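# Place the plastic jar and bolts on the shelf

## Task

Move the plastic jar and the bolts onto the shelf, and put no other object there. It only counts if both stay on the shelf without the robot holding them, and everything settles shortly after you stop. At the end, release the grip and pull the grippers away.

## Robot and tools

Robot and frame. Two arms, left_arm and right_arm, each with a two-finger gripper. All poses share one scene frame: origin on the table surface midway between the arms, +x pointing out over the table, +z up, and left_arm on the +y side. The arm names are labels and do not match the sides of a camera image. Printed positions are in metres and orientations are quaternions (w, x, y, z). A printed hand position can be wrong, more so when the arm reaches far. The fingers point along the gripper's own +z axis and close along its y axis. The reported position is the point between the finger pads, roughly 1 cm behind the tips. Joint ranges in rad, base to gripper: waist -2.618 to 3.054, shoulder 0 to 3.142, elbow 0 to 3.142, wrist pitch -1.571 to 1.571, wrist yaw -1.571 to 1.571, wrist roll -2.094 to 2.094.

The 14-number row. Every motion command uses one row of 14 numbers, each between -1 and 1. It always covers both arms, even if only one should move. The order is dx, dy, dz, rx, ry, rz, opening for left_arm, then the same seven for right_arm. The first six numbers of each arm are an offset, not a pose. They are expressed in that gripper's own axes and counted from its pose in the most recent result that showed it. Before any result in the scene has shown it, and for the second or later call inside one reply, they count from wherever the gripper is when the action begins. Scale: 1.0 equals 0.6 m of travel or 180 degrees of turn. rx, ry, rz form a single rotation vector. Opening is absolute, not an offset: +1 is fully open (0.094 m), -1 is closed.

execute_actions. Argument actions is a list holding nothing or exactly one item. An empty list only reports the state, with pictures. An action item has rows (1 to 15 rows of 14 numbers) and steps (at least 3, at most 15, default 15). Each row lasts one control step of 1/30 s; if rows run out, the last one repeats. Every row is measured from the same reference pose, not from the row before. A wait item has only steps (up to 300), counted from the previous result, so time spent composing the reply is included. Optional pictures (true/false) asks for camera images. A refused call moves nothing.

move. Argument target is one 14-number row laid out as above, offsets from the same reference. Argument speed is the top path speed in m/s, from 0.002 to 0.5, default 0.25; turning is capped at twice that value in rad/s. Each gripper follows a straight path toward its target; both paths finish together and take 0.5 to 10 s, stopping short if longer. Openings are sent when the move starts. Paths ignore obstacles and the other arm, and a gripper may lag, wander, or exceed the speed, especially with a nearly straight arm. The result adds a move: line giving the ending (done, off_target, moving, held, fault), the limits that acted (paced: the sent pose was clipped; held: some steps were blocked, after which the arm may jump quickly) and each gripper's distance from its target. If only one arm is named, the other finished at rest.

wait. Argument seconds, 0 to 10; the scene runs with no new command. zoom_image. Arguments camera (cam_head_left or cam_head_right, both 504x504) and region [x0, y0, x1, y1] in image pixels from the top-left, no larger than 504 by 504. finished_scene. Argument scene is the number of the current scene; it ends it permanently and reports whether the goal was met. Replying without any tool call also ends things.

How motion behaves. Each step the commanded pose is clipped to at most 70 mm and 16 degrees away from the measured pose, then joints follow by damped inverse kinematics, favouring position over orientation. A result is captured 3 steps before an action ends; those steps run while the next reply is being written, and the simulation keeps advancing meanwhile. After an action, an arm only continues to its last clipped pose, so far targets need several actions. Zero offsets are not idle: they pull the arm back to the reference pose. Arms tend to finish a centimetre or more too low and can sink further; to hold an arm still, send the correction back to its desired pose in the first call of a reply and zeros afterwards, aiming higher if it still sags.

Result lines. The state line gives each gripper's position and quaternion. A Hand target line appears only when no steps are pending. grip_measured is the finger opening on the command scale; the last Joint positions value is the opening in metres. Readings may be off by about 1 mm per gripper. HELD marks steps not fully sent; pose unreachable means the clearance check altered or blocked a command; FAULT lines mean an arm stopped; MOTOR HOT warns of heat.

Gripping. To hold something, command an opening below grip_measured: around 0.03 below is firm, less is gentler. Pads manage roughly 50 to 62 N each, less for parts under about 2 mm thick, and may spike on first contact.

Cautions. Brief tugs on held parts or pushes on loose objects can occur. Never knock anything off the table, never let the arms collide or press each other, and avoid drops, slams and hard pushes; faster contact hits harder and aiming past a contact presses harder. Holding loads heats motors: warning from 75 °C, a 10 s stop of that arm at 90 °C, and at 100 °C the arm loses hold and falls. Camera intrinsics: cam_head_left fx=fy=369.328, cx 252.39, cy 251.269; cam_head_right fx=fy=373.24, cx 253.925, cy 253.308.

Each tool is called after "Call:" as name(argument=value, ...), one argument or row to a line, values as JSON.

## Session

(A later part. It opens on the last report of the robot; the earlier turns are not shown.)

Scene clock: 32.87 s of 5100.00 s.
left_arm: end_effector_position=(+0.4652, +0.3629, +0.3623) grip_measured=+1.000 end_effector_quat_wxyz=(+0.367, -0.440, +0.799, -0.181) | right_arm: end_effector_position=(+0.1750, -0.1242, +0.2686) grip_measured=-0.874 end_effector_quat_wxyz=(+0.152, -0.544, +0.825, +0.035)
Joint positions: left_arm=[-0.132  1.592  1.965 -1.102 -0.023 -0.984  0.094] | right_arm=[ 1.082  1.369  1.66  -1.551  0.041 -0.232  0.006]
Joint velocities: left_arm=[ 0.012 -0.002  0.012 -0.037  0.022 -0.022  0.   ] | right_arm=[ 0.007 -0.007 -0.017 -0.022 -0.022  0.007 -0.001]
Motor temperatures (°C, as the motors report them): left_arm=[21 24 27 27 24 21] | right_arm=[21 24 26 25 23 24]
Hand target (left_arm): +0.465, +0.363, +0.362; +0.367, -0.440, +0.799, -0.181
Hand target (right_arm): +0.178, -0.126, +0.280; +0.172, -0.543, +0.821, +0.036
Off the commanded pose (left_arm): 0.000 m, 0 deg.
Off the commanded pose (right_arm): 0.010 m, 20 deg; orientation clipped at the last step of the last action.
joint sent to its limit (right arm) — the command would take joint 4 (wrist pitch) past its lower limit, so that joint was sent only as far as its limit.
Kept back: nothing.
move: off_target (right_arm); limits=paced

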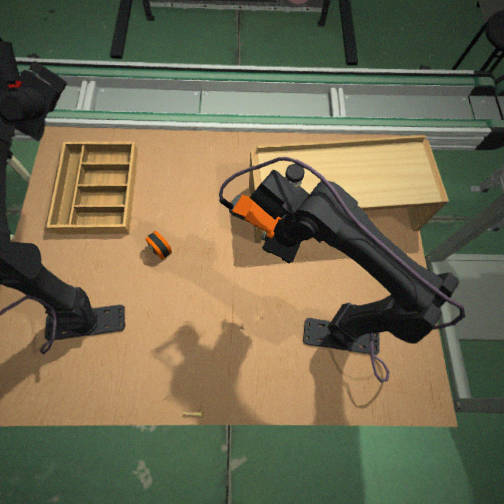

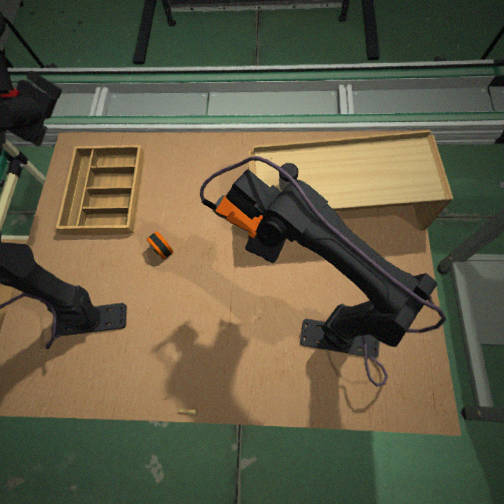

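Call:
move(
  target=[0,0,0,0,0,0,1,0.213,-0.425,0.078,-0.035,0.093,0,-1],
)

Scene clock: 34.83 s of 5100.00 s.
left_arm: end_effector_position=(+0.4652, +0.3629, +0.3623) grip_measured=+1.000 end_effector_quat_wxyz=(+0.366, -0.440, +0.799, -0.181) | right_arm: end_effector_position=(+0.3737, -0.3326, +0.2055) grip_measured=-0.874 end_effector_quat_wxyz=(+0.045, -0.545, +0.837, -0.028)
Joint positions: left_arm=[-0.132  1.592  1.965 -1.102 -0.023 -0.984  0.094] | right_arm=[ 0.133  1.847  1.929 -1.547 -0.002 -1.164  0.006]
Joint velocities: left_arm=[-0.002 -0.002  0.007 -0.007  0.066  0.037  0.   ] | right_arm=[-0.017 -0.002 -0.002 -0.066 -0.037 -0.095 -0.001]
Motor temperatures (°C, as the motors report them): left_arm=[21 24 27 27 24 21] | right_arm=[21 24 26 25 23 24]
Hand target (left_arm): +0.465, +0.363, +0.362; +0.367, -0.440, +0.799, -0.181
Hand target (right_arm): +0.376, -0.334, +0.218; +0.059, -0.548, +0.834, -0.042
Off the commanded pose (left_arm): 0.000 m, 0 deg.
Off the commanded pose (right_arm): 0.010 m, 6 deg.
joint sent to its limit (right arm) — the command would take joint 4 (wrist pitch) past its lower limit, so that joint was sent only as far as its limit.
Kept back: nothing.
move: off_target (right_arm)

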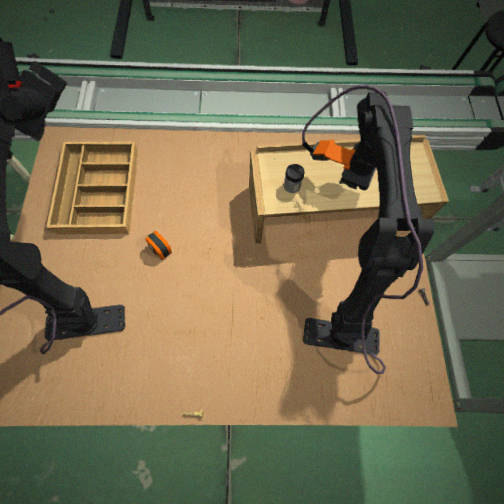

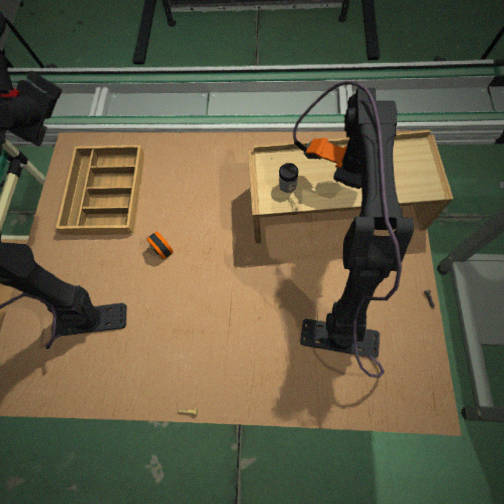

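Call:
move(
  target=[0,0,0,0,0,0,1,0,0,0.015,0,0,0,-1],
  speed=0.05,
)

Call:
move(
  target=[0,0,0,0,0,0,1,0,0,0,0,0,0,0.6],
)

Call:
move(
  target=[0,0,0,0,0,0,1,0,0,-0.07,0,0,0,0.6],
)

Call:
move(
  target=[0,0,0,0,0,0,1,0.38,0.18,-0.08,0,0,0.22,0.6],
)

Scene clock: 35.77 s of 5100.00 s.
left_arm: end_effector_position=(+0.4652, +0.3629, +0.3623) grip_measured=+1.000 end_effector_quat_wxyz=(+0.366, -0.440, +0.799, -0.181) | right_arm: end_effector_position=(+0.3736, -0.3326, +0.1962) grip_measured=-0.874 end_effector_quat_wxyz=(+0.040, -0.546, +0.836, -0.025)
Joint positions: left_arm=[-0.132  1.592  1.965 -1.102 -0.023 -0.984  0.094] | right_arm=[ 0.133  1.847  1.892 -1.522 -0.002 -1.166  0.006]
Joint velocities: left_arm=[-0.002  0.007  0.002 -0.095  0.066  0.022  0.   ] | right_arm=[ 0.012  0.002 -0.007  0.139 -0.051  0.007 -0.   ]
Motor temperatures (°C, as the motors report them): left_arm=[21 24 27 27 24 21] | right_arm=[21 24 26 25 23 24]
Hand target (left_arm): +0.465, +0.363, +0.362; +0.367, -0.440, +0.799, -0.181
Hand target (right_arm): +0.375, -0.333, +0.197; +0.045, -0.545, +0.837, -0.028
Off the commanded pose (left_arm): 0.000 m, 0 deg.
Off the commanded pose (right_arm): 0.001 m, 1 deg.
Kept back: nothing.
move: done

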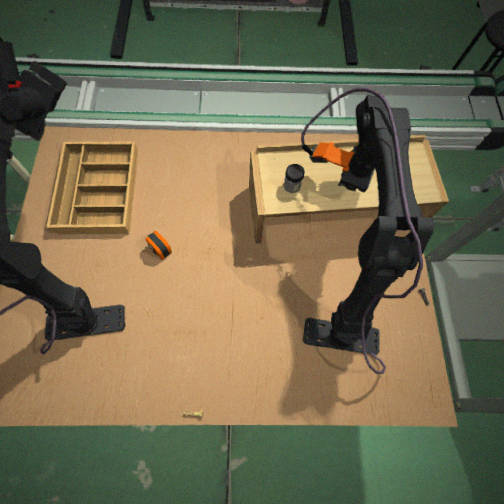

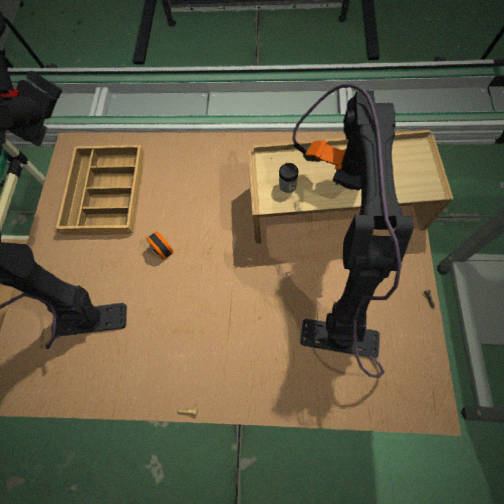

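Scene clock: 36.27 s of 5100.00 s.
left_arm: end_effector_position=(+0.4652, +0.3629, +0.3623) grip_measured=+1.000 end_effector_quat_wxyz=(+0.366, -0.440, +0.799, -0.181) | right_arm: end_effector_position=(+0.3736, -0.3326, +0.1962) grip_measured=+0.597 end_effector_quat_wxyz=(+0.040, -0.546, +0.836, -0.025)
Joint positions: left_arm=[-0.132  1.592  1.965 -1.102 -0.023 -0.984  0.094] | right_arm=[ 0.133  1.847  1.892 -1.522 -0.002 -1.166  0.075]
Joint velocities: left_arm=[ 0.002 -0.007 -0.002  0.007  0.037  0.007  0.   ] | right_arm=[0.007 0.012 0.002 0.022 0.022 0.037 0.001]
Motor temperatures (°C, as the motors report them): left_arm=[21 24 27 27 24 21] | right_arm=[21 24 26 25 23 24]
Hand target (left_arm): +0.465, +0.363, +0.362; +0.367, -0.440, +0.799, -0.181
Hand target (right_arm): +0.374, -0.333, +0.196; +0.040, -0.546, +0.836, -0.025
Off the commanded pose (left_arm): 0.000 m, 0 deg.
Off the commanded pose (right_arm): 0.000 m, 0 deg.
Kept back: nothing.
move: done

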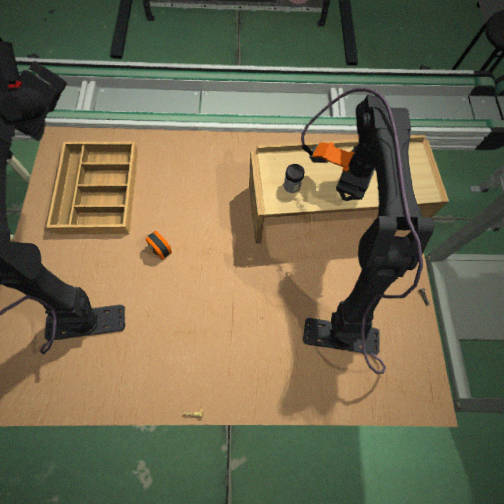

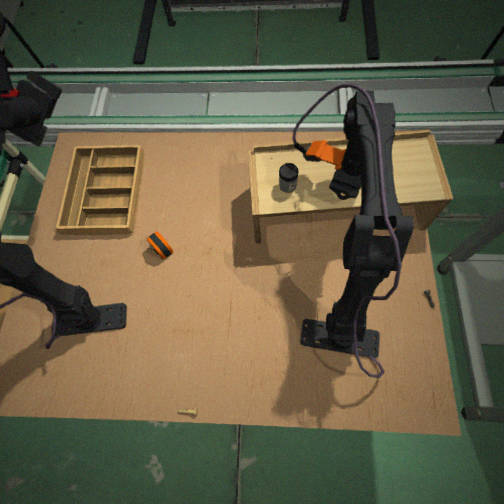

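Scene clock: 37.07 s of 5100.00 s.
left_arm: end_effector_position=(+0.4652, +0.3629, +0.3623) grip_measured=+1.000 end_effector_quat_wxyz=(+0.366, -0.440, +0.799, -0.181) | right_arm: end_effector_position=(+0.3702, -0.3326, +0.2252) grip_measured=+0.597 end_effector_quat_wxyz=(+0.071, -0.545, +0.834, -0.046)
Joint positions: left_arm=[-0.132  1.592  1.965 -1.102 -0.023 -0.984  0.094] | right_arm=[ 0.133  1.793  1.935 -1.544 -0.002 -1.166  0.075]
Joint velocities: left_arm=[-0.012 -0.012  0.002 -0.022  0.066  0.081  0.   ] | right_arm=[ 0.017 -0.012  0.002  0.007  0.007 -0.095 -0.   ]
Motor temperatures (°C, as the motors report them): left_arm=[21 24 27 27 24 21] | right_arm=[21 24 26 25 23 24]
Hand target (left_arm): +0.465, +0.363, +0.362; +0.367, -0.440, +0.799, -0.181
Hand target (right_arm): +0.370, -0.332, +0.238; +0.085, -0.545, +0.832, -0.055
Off the commanded pose (left_arm): 0.000 m, 0 deg.
Off the commanded pose (right_arm): 0.013 m, 4 deg.
joint sent to its limit (right arm) — the command would take joint 4 (wrist pitch) past its lower limit, so that joint was sent only as far as its limit.
Kept back: nothing.
move: off_target (right_arm)

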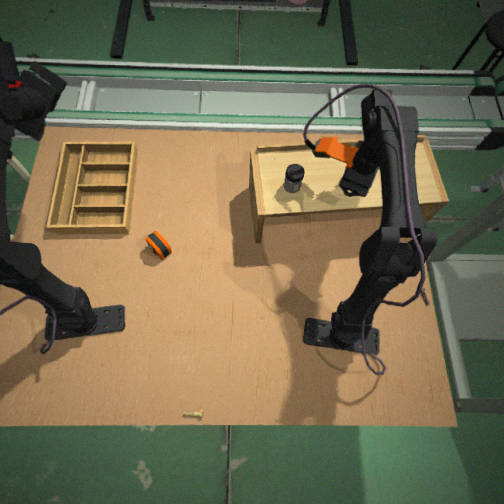

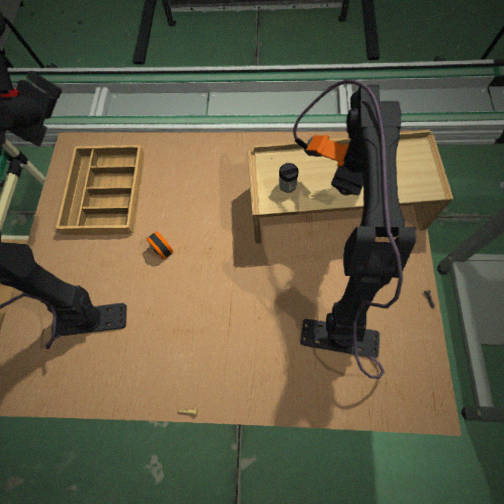

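Scene clock: 39.00 s of 5100.00 s.
left_arm: end_effector_position=(+0.4652, +0.3629, +0.3623) grip_measured=+1.000 end_effector_quat_wxyz=(+0.366, -0.440, +0.799, -0.181) | right_arm: end_effector_position=(+0.1789, -0.5120, +0.2458) grip_measured=+0.597 end_effector_quat_wxyz=(+0.100, -0.225, +0.965, -0.087)
Joint positions: left_arm=[-0.132  1.592  1.965 -1.102 -0.023 -0.984  0.094] | right_arm=[-0.784  1.329  1.545 -1.545 -0.112 -1.37   0.075]
Joint velocities: left_arm=[-0.012 -0.002 -0.017  0.125  0.037  0.051  0.   ] | right_arm=[ 0.002 -0.007 -0.002 -0.051  0.066  0.022  0.001]
Motor temperatures (°C, as the motors report them): left_arm=[21 24 27 27 24 21] | right_arm=[21 24 26 25 23 24]
Hand target (left_arm): +0.465, +0.363, +0.362; +0.367, -0.440, +0.799, -0.181
Hand target (right_arm): +0.176, -0.506, +0.247; +0.108, -0.226, +0.964, -0.083
Off the commanded pose (left_arm): 0.000 m, 0 deg.
Off the commanded pose (right_arm): 0.016 m, 8 deg.
joint sent to its limit (right arm) — the command would take joint 4 (wrist pitch) past its lower limit, so that joint was sent only as far as its limit.
Kept back: nothing.
move: off_target (right_arm)

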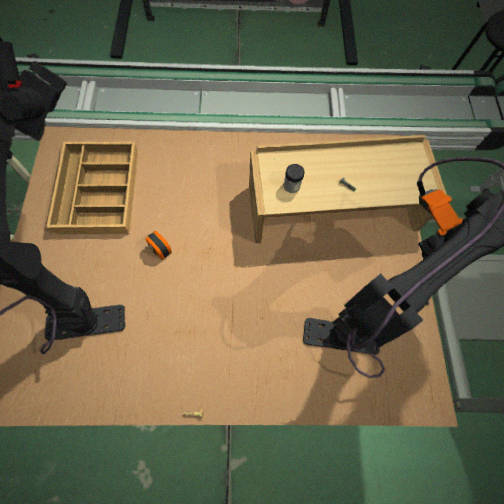

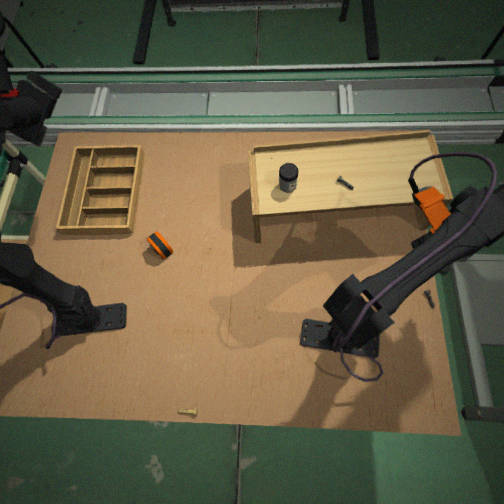

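Call:
move(
  target=[0,0,0,0,0,0,1,0.168,0.066,0.297,-0.068,0.049,0,0.6],
)

Scene clock: 40.80 s of 5100.00 s.
left_arm: end_effector_position=(+0.4652, +0.3629, +0.3623) grip_measured=+1.000 end_effector_quat_wxyz=(+0.366, -0.441, +0.799, -0.181) | right_arm: end_effector_position=(+0.1135, -0.5452, +0.0518) grip_measured=+0.597 end_effector_quat_wxyz=(+0.002, -0.227, +0.974, -0.003)
Joint positions: left_arm=[-0.132  1.592  1.965 -1.102 -0.023 -0.985  0.094] | right_arm=[-1.009  1.475  0.908 -0.996 -0.002 -1.609  0.075]
Joint velocities: left_arm=[-0.012  0.002 -0.002 -0.081 -0.007 -0.081  0.   ] | right_arm=[ 0.002 -0.002  0.002 -0.007  0.037 -0.095 -0.   ]
Motor temperatures (°C, as the motors report them): left_arm=[21 24 27 28 24 21] | right_arm=[21 24 26 25 23 24]
Hand target (left_arm): +0.465, +0.363, +0.362; +0.366, -0.441, +0.799, -0.181
Hand target (right_arm): +0.110, -0.546, +0.050; -0.001, -0.225, +0.974, -0.004
Off the commanded pose (left_arm): 0.000 m, 0 deg.
Off the commanded pose (right_arm): 0.003 m, 0 deg.
Kept back: nothing.
move: done

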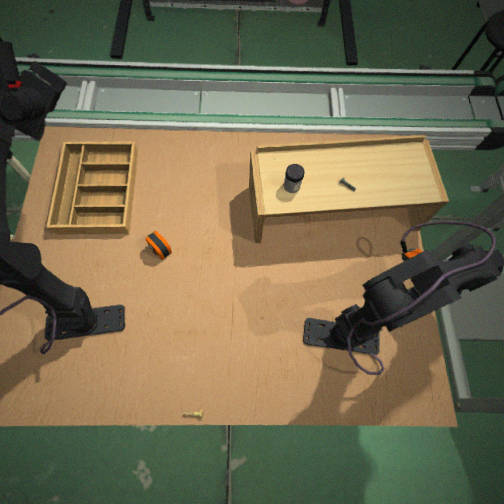

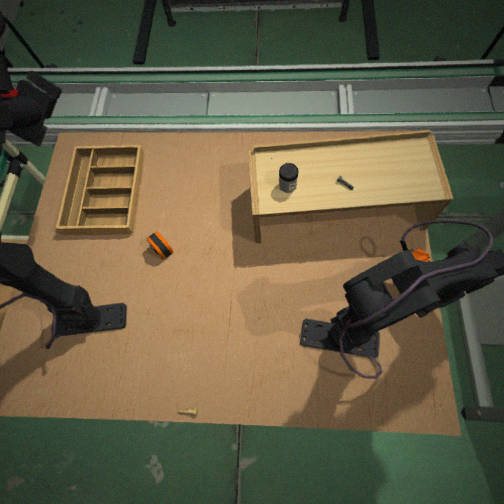

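Call:
move(
  target=[0,0,0,0,0,0,1,0,0,0.067,0,0,0,1],
  speed=0.05,
)

Call:
move(
  target=[0,0,0,0,0,0,1,0,0,0,0,0,0,-1],
)

Call:
move(
  target=[0,0,0,0,0,0,1,-0.1,0,-0.4,0,0,0,-1],
)

Scene clock: 42.20 s of 5100.00 s.
left_arm: end_effector_position=(+0.4652, +0.3629, +0.3623) grip_measured=+1.000 end_effector_quat_wxyz=(+0.366, -0.441, +0.799, -0.181) | right_arm: end_effector_position=(+0.1144, -0.5473, +0.0155) grip_measured=+1.000 end_effector_quat_wxyz=(+0.002, -0.227, +0.974, -0.007)
Joint positions: left_arm=[-0.132  1.592  1.965 -1.102 -0.023 -0.985  0.094] | right_arm=[-1.009  1.538  0.809 -0.826 -0.002 -1.61   0.094]
Joint velocities: left_arm=[-0.017 -0.012 -0.012 -0.022 -0.007 -0.051  0.   ] | right_arm=[ 0.017  0.007 -0.022  0.022 -0.051 -0.051  0.   ]
Motor temperatures (°C, as the motors report them): left_arm=[21 24 27 28 24 21] | right_arm=[21 24 26 25 23 24]
Hand target (left_arm): +0.465, +0.363, +0.362; +0.366, -0.441, +0.799, -0.181
Hand target (right_arm): +0.113, -0.545, +0.012; +0.002, -0.227, +0.974, -0.003
Off the commanded pose (left_arm): 0.000 m, 0 deg.
Off the commanded pose (right_arm): 0.004 m, 0 deg.
Kept back: nothing.
move: done

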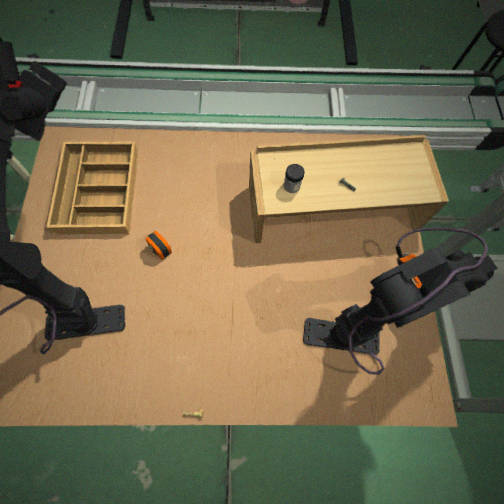

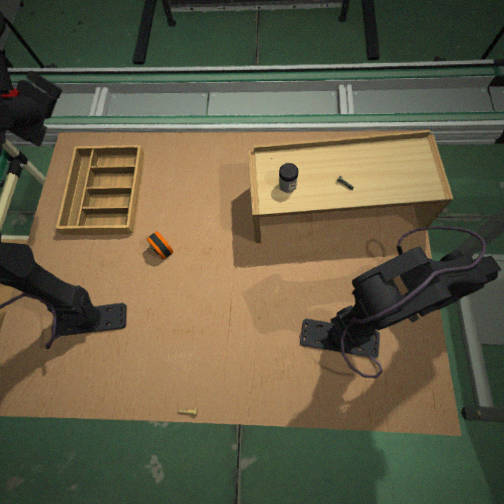

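Scene clock: 42.70 s of 5100.00 s.
left_arm: end_effector_position=(+0.4652, +0.3629, +0.3623) grip_measured=+1.000 end_effector_quat_wxyz=(+0.366, -0.441, +0.799, -0.181) | right_arm: end_effector_position=(+0.1141, -0.5479, +0.0181) grip_measured=-0.981 end_effector_quat_wxyz=(+0.001, -0.227, +0.974, -0.010)
Joint positions: left_arm=[-0.132  1.592  1.965 -1.102 -0.023 -0.985  0.094] | right_arm=[-1.009  1.53   0.812 -0.834  0.001 -1.61   0.001]
Joint velocities: left_arm=[ 0.007 -0.002 -0.007 -0.066  0.051  0.051  0.   ] | right_arm=[ 0.017  0.007 -0.002  0.051  0.037  0.007 -0.002]
Motor temperatures (°C, as the motors report them): left_arm=[21 24 27 28 24 21] | right_arm=[21 24 26 25 23 24]
Hand target (left_arm): +0.465, +0.363, +0.362; +0.366, -0.441, +0.799, -0.181
Hand target (right_arm): +0.114, -0.547, +0.016; +0.002, -0.227, +0.974, -0.007
Off the commanded pose (left_arm): 0.000 m, 0 deg.
Off the commanded pose (right_arm): 0.003 m, 0 deg.
Kept back: nothing.
move: done

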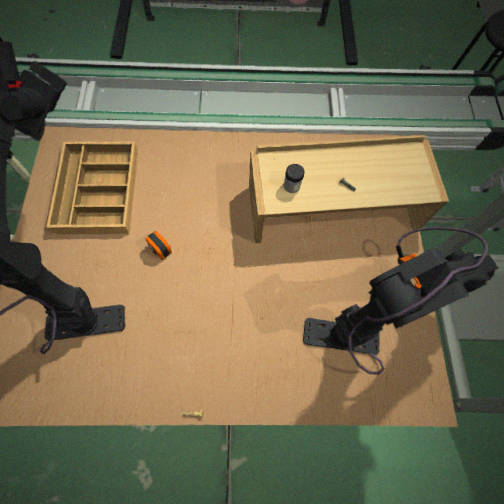

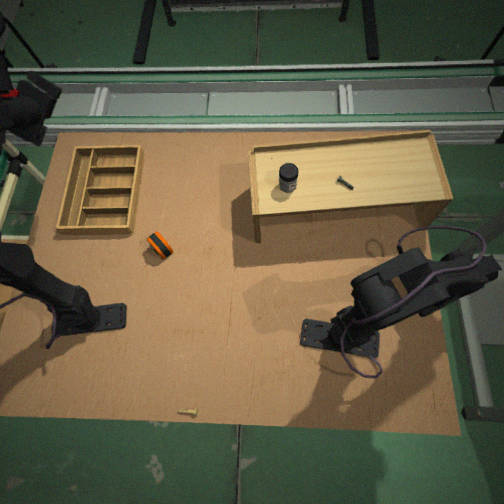

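Scene clock: 44.20 s of 5100.00 s.
left_arm: end_effector_position=(+0.4652, +0.3629, +0.3623) grip_measured=+1.000 end_effector_quat_wxyz=(+0.366, -0.441, +0.799, -0.181) | right_arm: end_effector_position=(+0.1706, -0.5185, +0.2508) grip_measured=-0.982 end_effector_quat_wxyz=(+0.058, -0.228, +0.964, -0.121)
Joint positions: left_arm=[-0.132  1.592  1.965 -1.102 -0.023 -0.985  0.094] | right_arm=[-0.744  1.316  1.555 -1.542  0.002 -1.351  0.001]
Joint velocities: left_arm=[-0.022  0.002 -0.007 -0.066 -0.022  0.095  0.   ] | right_arm=[ 0.007 -0.012  0.002 -0.037 -0.037 -0.007 -0.001]
Motor temperatures (°C, as the motors report them): left_arm=[21 24 27 28 24 21] | right_arm=[21 24 26 25 23 24]
Hand target (left_arm): +0.465, +0.363, +0.362; +0.366, -0.441, +0.799, -0.181
Hand target (right_arm): +0.172, -0.517, +0.258; +0.061, -0.228, +0.963, -0.127
Off the commanded pose (left_arm): 0.000 m, 0 deg.
Off the commanded pose (right_arm): 0.009 m, 14 deg.
joint sent to its limit (right arm) — the command would take joint 4 (wrist pitch) past its lower limit, so that joint was sent only as far as its limit.
Kept back: nothing.
move: off_target (right_arm)

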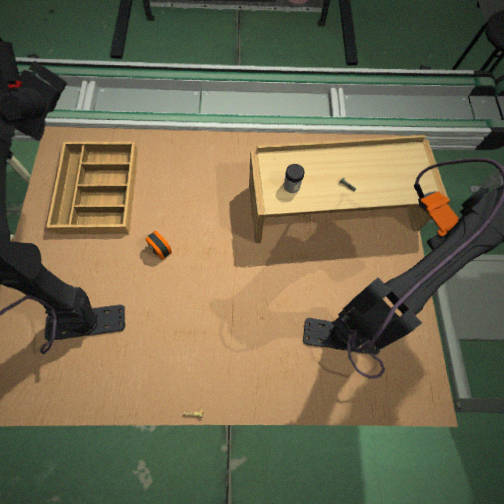

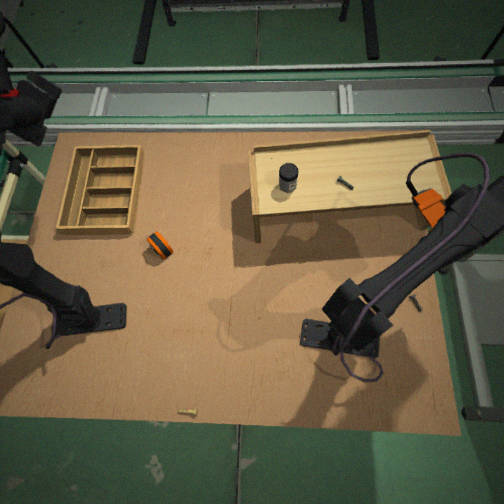

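Call:
move(
  target=[0,0,0,0,0,0,1,0.112,0.15,0.317,-0.084,0.018,0,0.8],
)

Call:
move(
  target=[0,0,0,0,0,0,1,0,0,0.062,0,0,0,0.8],
  speed=0.05,
)

Call:
move(
  target=[0,0,0,0,0,0,1,0,0,0.005,0,0,0,-1],
)

Call:
move(
  target=[0,0,0,0,0,0,1,-0.1,0,-0.4,0,0,0,-1],
)

Scene clock: 46.33 s of 5100.00 s.
left_arm: end_effector_position=(+0.4652, +0.3629, +0.3623) grip_measured=+1.000 end_effector_quat_wxyz=(+0.366, -0.441, +0.799, -0.182) | right_arm: end_effector_position=(+0.1005, -0.5117, +0.0436) grip_measured=+0.797 end_effector_quat_wxyz=(-0.001, -0.230, +0.973, -0.004)
Joint positions: left_arm=[-0.132  1.592  1.965 -1.102 -0.023 -0.985  0.094] | right_arm=[-0.995  1.341  0.763 -0.986  0.004 -1.601  0.084]
Joint velocities: left_arm=[ 0.007 -0.012 -0.017  0.022 -0.037 -0.007  0.   ] | right_arm=[-0.012  0.017 -0.007 -0.007 -0.022 -0.051  0.   ]
Motor temperatures (°C, as the motors report them): left_arm=[21 24 27 28 24 21] | right_arm=[21 24 26 25 23 24]
Hand target (left_arm): +0.465, +0.363, +0.362; +0.366, -0.441, +0.799, -0.182
Hand target (right_arm): +0.098, -0.512, +0.041; -0.002, -0.228, +0.974, -0.002
Off the commanded pose (left_arm): 0.000 m, 0 deg.
Off the commanded pose (right_arm): 0.005 m, 1 deg.
Kept back: nothing.
move: done

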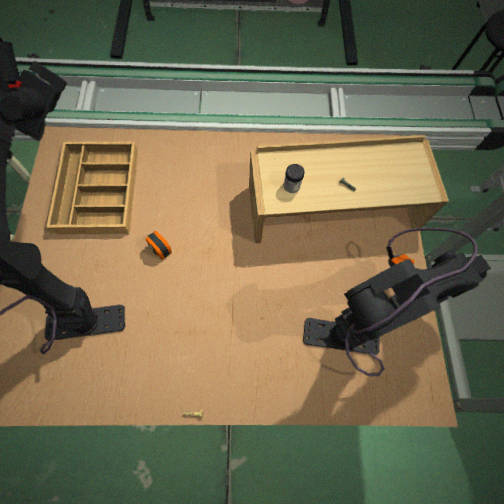

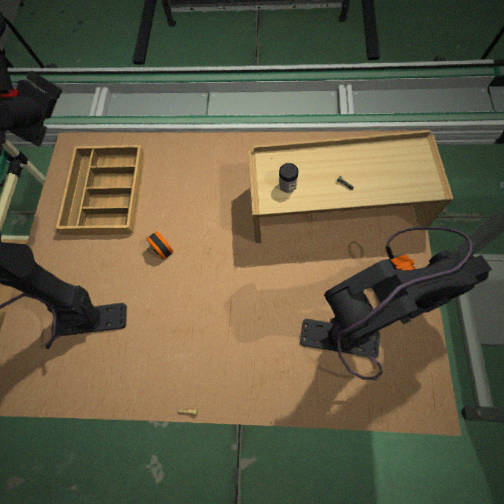

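Scene clock: 47.57 s of 5100.00 s.
left_arm: end_effector_position=(+0.4652, +0.3629, +0.3623) grip_measured=+1.000 end_effector_quat_wxyz=(+0.366, -0.441, +0.799, -0.182) | right_arm: end_effector_position=(+0.1016, -0.5141, +0.0101) grip_measured=+0.797 end_effector_quat_wxyz=(-0.000, -0.230, +0.973, -0.009)
Joint positions: left_arm=[-0.132  1.592  1.965 -1.102 -0.023 -0.985  0.094] | right_arm=[-0.995  1.404  0.666 -0.816  0.004 -1.601  0.084]
Joint velocities: left_arm=[ 0.012 -0.002  0.012  0.022  0.007 -0.022  0.   ] | right_arm=[-0.012 -0.002 -0.017  0.037  0.037 -0.022 -0.   ]
Motor temperatures (°C, as the motors report them): left_arm=[21 24 27 28 24 21] | right_arm=[21 24 26 25 23 24]
Hand target (left_arm): +0.465, +0.363, +0.362; +0.366, -0.441, +0.799, -0.182
Hand target (right_arm): +0.100, -0.512, +0.006; -0.001, -0.230, +0.973, -0.004
Off the commanded pose (left_arm): 0.000 m, 0 deg.
Off the commanded pose (right_arm): 0.004 m, 1 deg.
Kept back: nothing.
move: done

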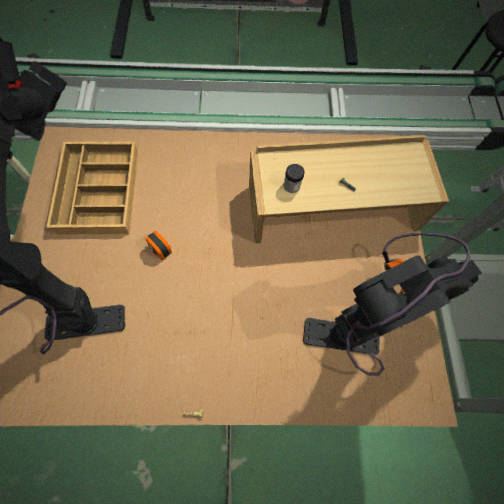

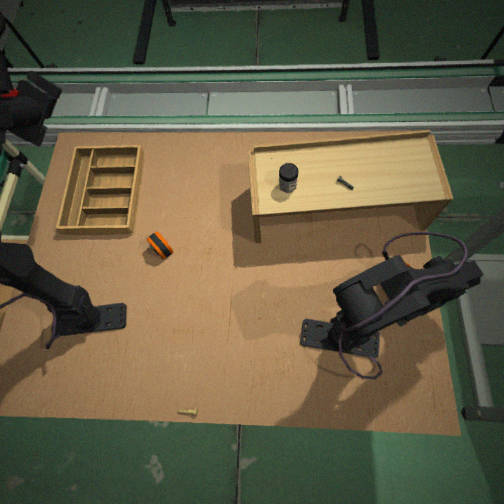

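Scene clock: 48.27 s of 5100.00 s.
left_arm: end_effector_position=(+0.4652, +0.3629, +0.3623) grip_measured=+1.000 end_effector_quat_wxyz=(+0.366, -0.441, +0.799, -0.182) | right_arm: end_effector_position=(+0.1023, -0.5157, +0.0102) grip_measured=-0.863 end_effector_quat_wxyz=(+0.000, -0.230, +0.973, -0.012)
Joint positions: left_arm=[-0.132  1.592  1.965 -1.102 -0.023 -0.985  0.094] | right_arm=[-0.995  1.404  0.666 -0.809  0.004 -1.601  0.006]
Joint velocities: left_arm=[-0.012 -0.012 -0.007  0.007  0.007  0.051  0.   ] | right_arm=[ 0.002 -0.002 -0.027  0.037  0.037  0.066  0.   ]
Motor temperatures (°C, as the motors report them): left_arm=[21 24 27 28 24 21] | right_arm=[21 24 26 25 23 24]
Hand target (left_arm): +0.465, +0.363, +0.362; +0.366, -0.441, +0.799, -0.182
Hand target (right_arm): +0.102, -0.514, +0.007; -0.000, -0.230, +0.973, -0.009
Off the commanded pose (left_arm): 0.000 m, 0 deg.
Off the commanded pose (right_arm): 0.004 m, 0 deg.
Kept back: nothing.
move: done

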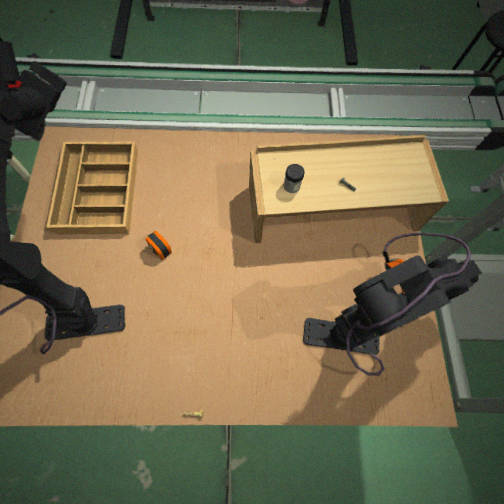

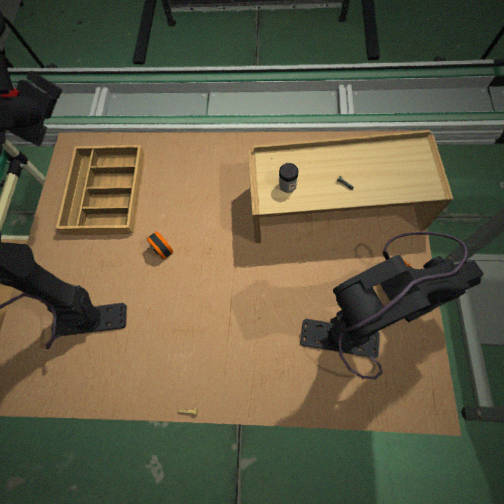

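Scene clock: 49.80 s of 5100.00 s.
left_arm: end_effector_position=(+0.4652, +0.3629, +0.3623) grip_measured=+1.000 end_effector_quat_wxyz=(+0.366, -0.441, +0.799, -0.182) | right_arm: end_effector_position=(+0.1587, -0.4840, +0.2421) grip_measured=-0.863 end_effector_quat_wxyz=(+0.065, -0.231, +0.963, -0.121)
Joint positions: left_arm=[-0.132  1.592  1.965 -1.102 -0.023 -0.985  0.094] | right_arm=[-0.68   1.178  1.428 -1.545  0.006 -1.294  0.006]
Joint velocities: left_arm=[-0.012 -0.007  0.002 -0.066  0.081 -0.066  0.   ] | right_arm=[-0.012 -0.007  0.002  0.007 -0.051  0.007 -0.001]
Motor temperatures (°C, as the motors report them): left_arm=[21 24 27 28 24 21] | right_arm=[21 23 26 25 23 24]
Hand target (left_arm): +0.465, +0.363, +0.362; +0.366, -0.441, +0.799, -0.182
Hand target (right_arm): +0.160, -0.483, +0.249; +0.071, -0.231, +0.962, -0.129
Off the commanded pose (left_arm): 0.000 m, 0 deg.
Off the commanded pose (right_arm): 0.009 m, 15 deg.
joint sent to its limit (right arm) — the command would take joint 4 (wrist pitch) past its lower limit, so that joint was sent only as far as its limit.
Kept back: nothing.
move: off_target (right_arm)

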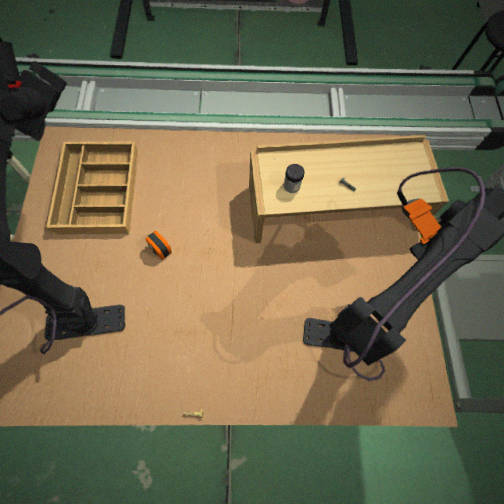

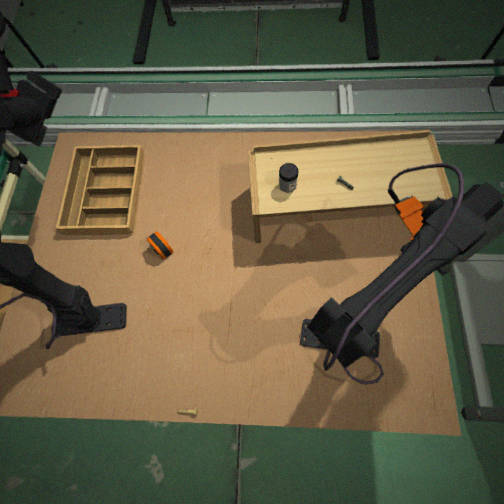

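Call:
move(
  target=[0,0,0,0,0,0,1,-0.355,-0.082,0.095,-0.084,0.02,0,-1],
)

Call:
move(
  target=[0,0,0,0,0,0,1,0,0,0.015,0,0,0,-1],
  speed=0.05,
)

Call:
move(
  target=[0,0,0,0,0,0,1,0,0,0,0,0,0,0.6],
)

Call:
move(
  target=[0,0,0,0,0,0,1,0,0,-0.1,0,0,0,0.6],
)

Call:
move(
  target=[0,0,0,0,0,0,1,0.15,0.65,-0.1,0,0,-0.36,0.6],
)

Scene clock: 51.47 s of 5100.00 s.
left_arm: end_effector_position=(+0.4652, +0.3629, +0.3623) grip_measured=+1.000 end_effector_quat_wxyz=(+0.366, -0.441, +0.799, -0.182) | right_arm: end_effector_position=(+0.3736, -0.4379, +0.1937) grip_measured=-0.863 end_effector_quat_wxyz=(+0.035, -0.235, +0.971, -0.025)
Joint positions: left_arm=[-0.132  1.592  1.965 -1.102 -0.023 -0.985  0.094] | right_arm=[-0.148  1.923  1.984 -1.546  0.009 -0.765  0.006]
Joint velocities: left_arm=[ 0.002 -0.007 -0.012  0.037  0.051 -0.022  0.   ] | right_arm=[ 0.012  0.007  0.007  0.022 -0.022  0.022  0.   ]
Motor temperatures (°C, as the motors report them): left_arm=[21 24 27 28 24 21] | right_arm=[21 23 26 25 23 24]
Hand target (left_arm): +0.465, +0.363, +0.362; +0.366, -0.441, +0.799, -0.182
Hand target (right_arm): +0.377, -0.435, +0.207; +0.055, -0.233, +0.971, -0.028
Off the commanded pose (left_arm): 0.000 m, 0 deg.
Off the commanded pose (right_arm): 0.022 m, 5 deg.
joint sent to its limit (right arm) — the command would take joint 4 (wrist pitch) past its lower limit, so that joint was sent only as far as its limit.
Kept back: nothing.
move: off_target (right_arm)

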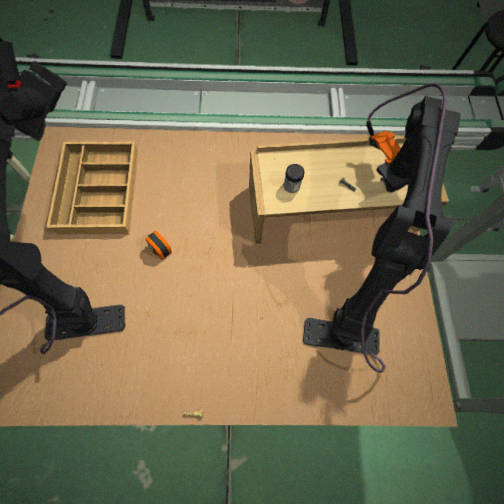

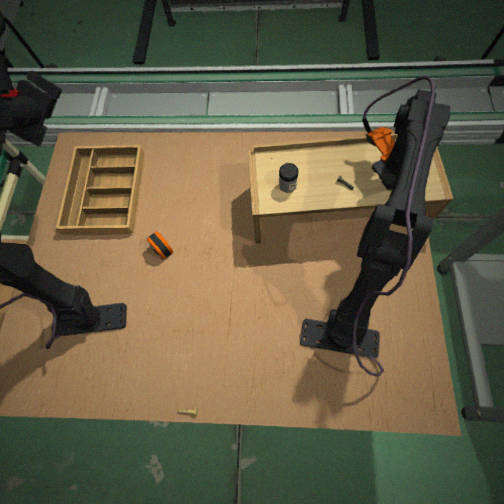

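Scene clock: 52.17 s of 5100.00 s.
left_arm: end_effector_position=(+0.4652, +0.3629, +0.3623) grip_measured=+1.000 end_effector_quat_wxyz=(+0.366, -0.441, +0.799, -0.182) | right_arm: end_effector_position=(+0.3730, -0.4378, +0.1890) grip_measured=-0.863 end_effector_quat_wxyz=(+0.031, -0.235, +0.971, -0.023)
Joint positions: left_arm=[-0.132  1.592  1.965 -1.102 -0.023 -0.985  0.094] | right_arm=[-0.148  1.923  1.965 -1.536  0.009 -0.765  0.006]
Joint velocities: left_arm=[ 0.012 -0.007 -0.007 -0.007 -0.037  0.007  0.   ] | right_arm=[-0.017 -0.012 -0.022 -0.066 -0.051 -0.037  0.001]
Motor temperatures (°C, as the motors report them): left_arm=[21 24 27 28 24 21] | right_arm=[21 24 26 25 23 24]
Hand target (left_arm): +0.465, +0.363, +0.362; +0.366, -0.441, +0.799, -0.182
Hand target (right_arm): +0.374, -0.438, +0.185; +0.034, -0.235, +0.971, -0.025
Off the commanded pose (left_arm): 0.000 m, 0 deg.
Off the commanded pose (right_arm): 0.005 m, 0 deg.
Kept back: nothing.
move: done

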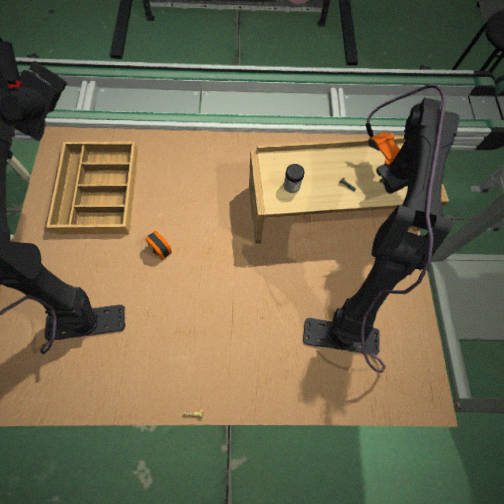

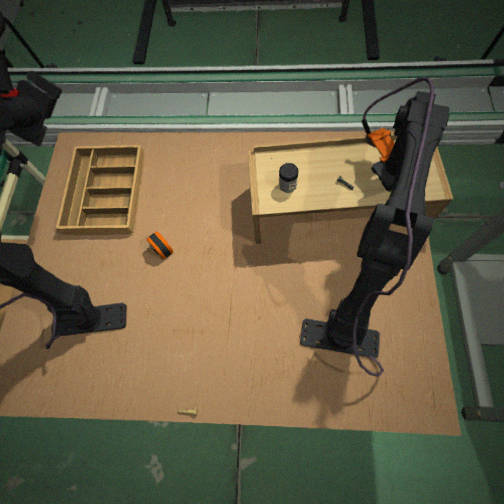

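Scene clock: 52.67 s of 5100.00 s.
left_arm: end_effector_position=(+0.4652, +0.3629, +0.3623) grip_measured=+1.000 end_effector_quat_wxyz=(+0.366, -0.441, +0.799, -0.182) | right_arm: end_effector_position=(+0.3777, -0.4434, +0.1913) grip_measured=+0.596 end_effector_quat_wxyz=(+0.039, -0.234, +0.971, -0.039)
Joint positions: left_arm=[-0.132  1.592  1.965 -1.102 -0.023 -0.985  0.094] | right_arm=[-0.15   1.918  1.965 -1.51   0.028 -0.765  0.075]
Joint velocities: left_arm=[ 0.002 -0.002 -0.002 -0.007 -0.11  -0.022  0.   ] | right_arm=[-0.002 -0.007 -0.002  0.007 -0.022  0.022 -0.   ]
Motor temperatures (°C, as the motors report them): left_arm=[21 24 27 28 24 21] | right_arm=[21 24 26 25 23 24]
Hand target (left_arm): +0.465, +0.363, +0.362; +0.366, -0.441, +0.799, -0.182
Hand target (right_arm): +0.373, -0.438, +0.189; +0.031, -0.235, +0.971, -0.024
Off the commanded pose (left_arm): 0.000 m, 0 deg.
Off the commanded pose (right_arm): 0.008 m, 2 deg.
Kept back: nothing.
move: done

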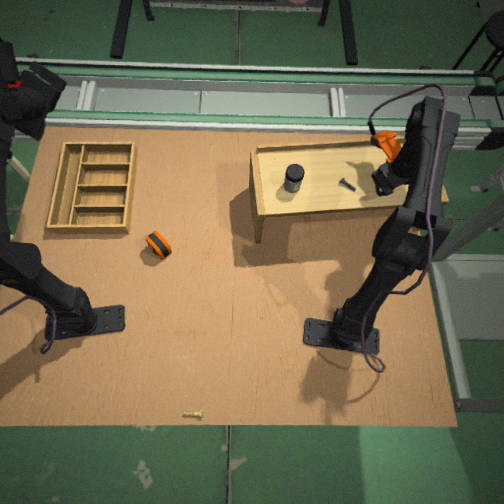

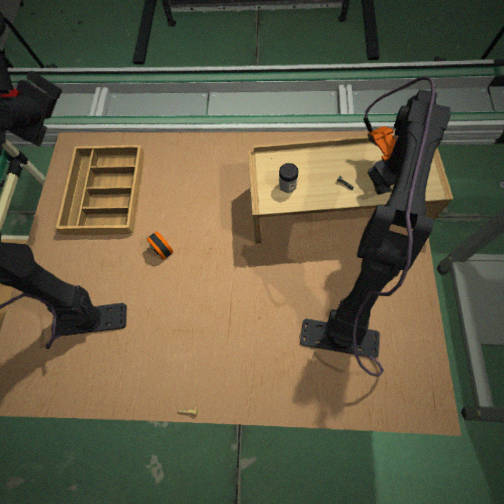

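Scene clock: 53.50 s of 5100.00 s.
left_arm: end_effector_position=(+0.4652, +0.3629, +0.3623) grip_measured=+1.000 end_effector_quat_wxyz=(+0.366, -0.441, +0.799, -0.182) | right_arm: end_effector_position=(+0.3720, -0.4419, +0.2411) grip_measured=+0.597 end_effector_quat_wxyz=(+0.093, -0.231, +0.966, -0.071)
Joint positions: left_arm=[-0.132  1.592  1.965 -1.102 -0.023 -0.985  0.094] | right_arm=[-0.15   1.831  2.039 -1.546  0.029 -0.765  0.075]
Joint velocities: left_arm=[ 0.017 -0.002 -0.007 -0.022  0.007 -0.007  0.   ] | right_arm=[-0.007 -0.002  0.007 -0.095  0.051  0.007 -0.002]
Motor temperatures (°C, as the motors report them): left_arm=[21 24 27 28 24 21] | right_arm=[21 24 26 25 23 24]
Hand target (left_arm): +0.465, +0.363, +0.362; +0.366, -0.441, +0.799, -0.182
Hand target (right_arm): +0.373, -0.439, +0.251; +0.104, -0.234, +0.963, -0.078
Off the commanded pose (left_arm): 0.000 m, 0 deg.
Off the commanded pose (right_arm): 0.010 m, 7 deg.
joint sent to its limit (right arm) — the command would take joint 4 (wrist pitch) past its lower limit, so that joint was sent only as far as its limit.
Kept back: nothing.
move: off_target (right_arm)

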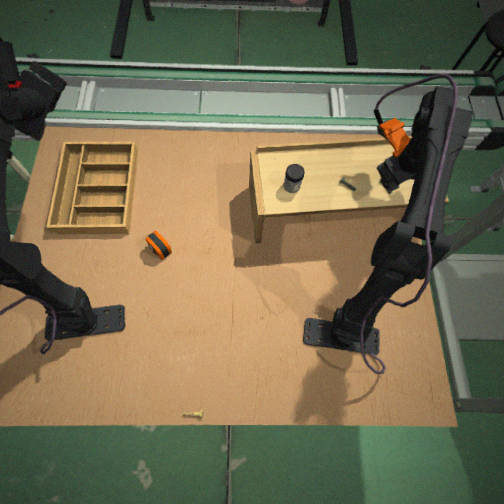

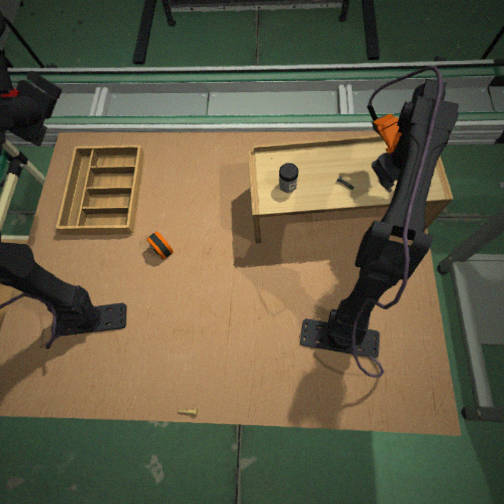

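Scene clock: 56.27 s of 5100.00 s.
left_arm: end_effector_position=(+0.4652, +0.3629, +0.3623) grip_measured=+1.000 end_effector_quat_wxyz=(+0.366, -0.441, +0.799, -0.182) | right_arm: end_effector_position=(+0.1000, -0.1351, +0.2063) grip_measured=+0.597 end_effector_quat_wxyz=(-0.087, +0.721, -0.684, +0.061)
Joint positions: left_arm=[-0.132  1.592  1.965 -1.102 -0.023 -0.986  0.094] | right_arm=[ 1.464  1.293  1.367 -1.551  0.191 -0.311  0.075]
Joint velocities: left_arm=[ 0.007 -0.002 -0.002  0.022  0.022 -0.007  0.   ] | right_arm=[ 0.022 -0.002  0.007  0.11   0.037  0.007 -0.   ]
Motor temperatures (°C, as the motors report them): left_arm=[21 24 27 28 24 21] | right_arm=[21 24 26 25 23 24]
Hand target (left_arm): +0.465, +0.363, +0.362; +0.366, -0.441, +0.799, -0.182
Hand target (right_arm): +0.100, -0.131, +0.216; -0.103, +0.719, -0.685, +0.055
Off the commanded pose (left_arm): 0.000 m, 0 deg.
Off the commanded pose (right_arm): 0.015 m, 8 deg.
joint sent to its limit (right arm) — the command would take joint 4 (wrist pitch) past its lower limit, so that joint was sent only as far as its limit.
Kept back: nothing.
move: off_target (right_arm)

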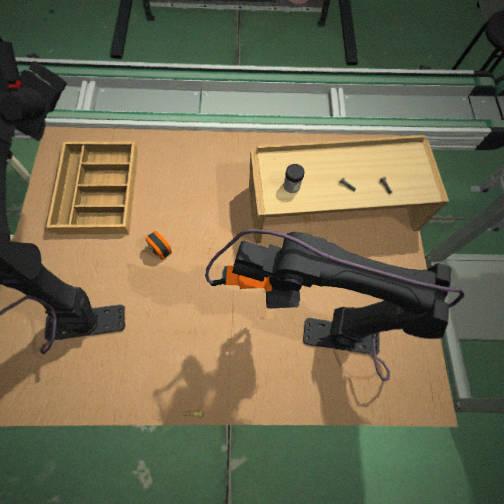

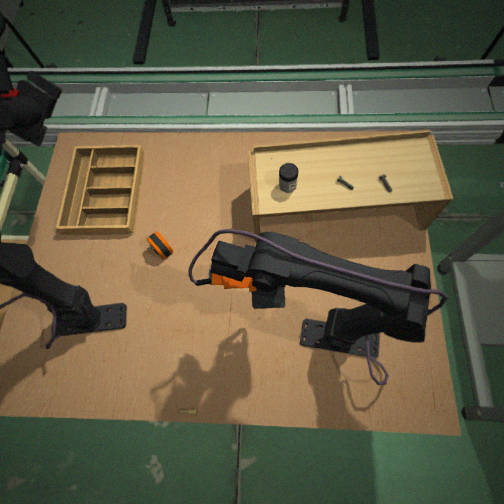

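Call:
move(
  target=[0,0,0,0,0,0,1,-0.343,0.523,0.165,-0.067,0.01,0,0.8],
)

Scene clock: 58.63 s of 5100.00 s.
left_arm: end_effector_position=(+0.4652, +0.3629, +0.3623) grip_measured=+1.000 end_effector_quat_wxyz=(+0.366, -0.441, +0.799, -0.182) | right_arm: end_effector_position=(-0.1951, +0.0439, +0.0283) grip_measured=+0.797 end_effector_quat_wxyz=(+0.009, +0.726, -0.687, +0.020)
Joint positions: left_arm=[-0.132  1.592  1.965 -1.102 -0.023 -0.986  0.094] | right_arm=[ 2.221  2.284  1.877 -1.208 -0.006  0.453  0.084]
Joint velocities: left_arm=[ 0.012  0.002 -0.017  0.007  0.022 -0.037  0.   ] | right_arm=[-0.007 -0.022 -0.022 -0.095  0.022 -0.066  0.001]
Motor temperatures (°C, as the motors report them): left_arm=[21 24 27 28 24 21] | right_arm=[21 24 26 25 23 24]
Hand target (left_arm): +0.465, +0.363, +0.362; +0.366, -0.441, +0.799, -0.182
Hand target (right_arm): -0.201, +0.049, +0.041; +0.008, +0.725, -0.689, +0.002
Off the commanded pose (left_arm): 0.000 m, 0 deg.
Off the commanded pose (right_arm): 0.027 m, 3 deg.
Kept back: nothing.
move: off_target (right_arm)

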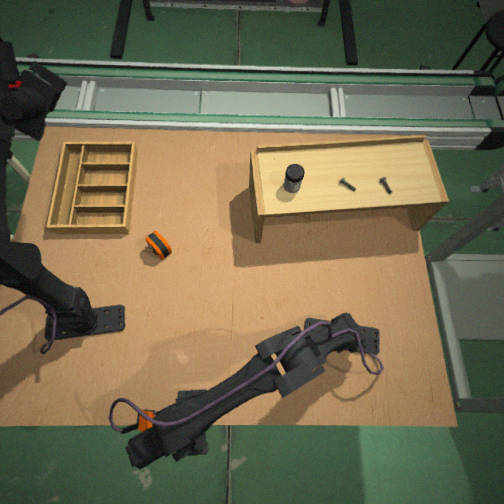

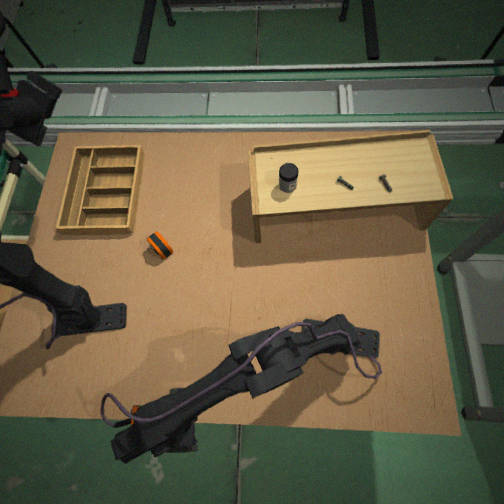

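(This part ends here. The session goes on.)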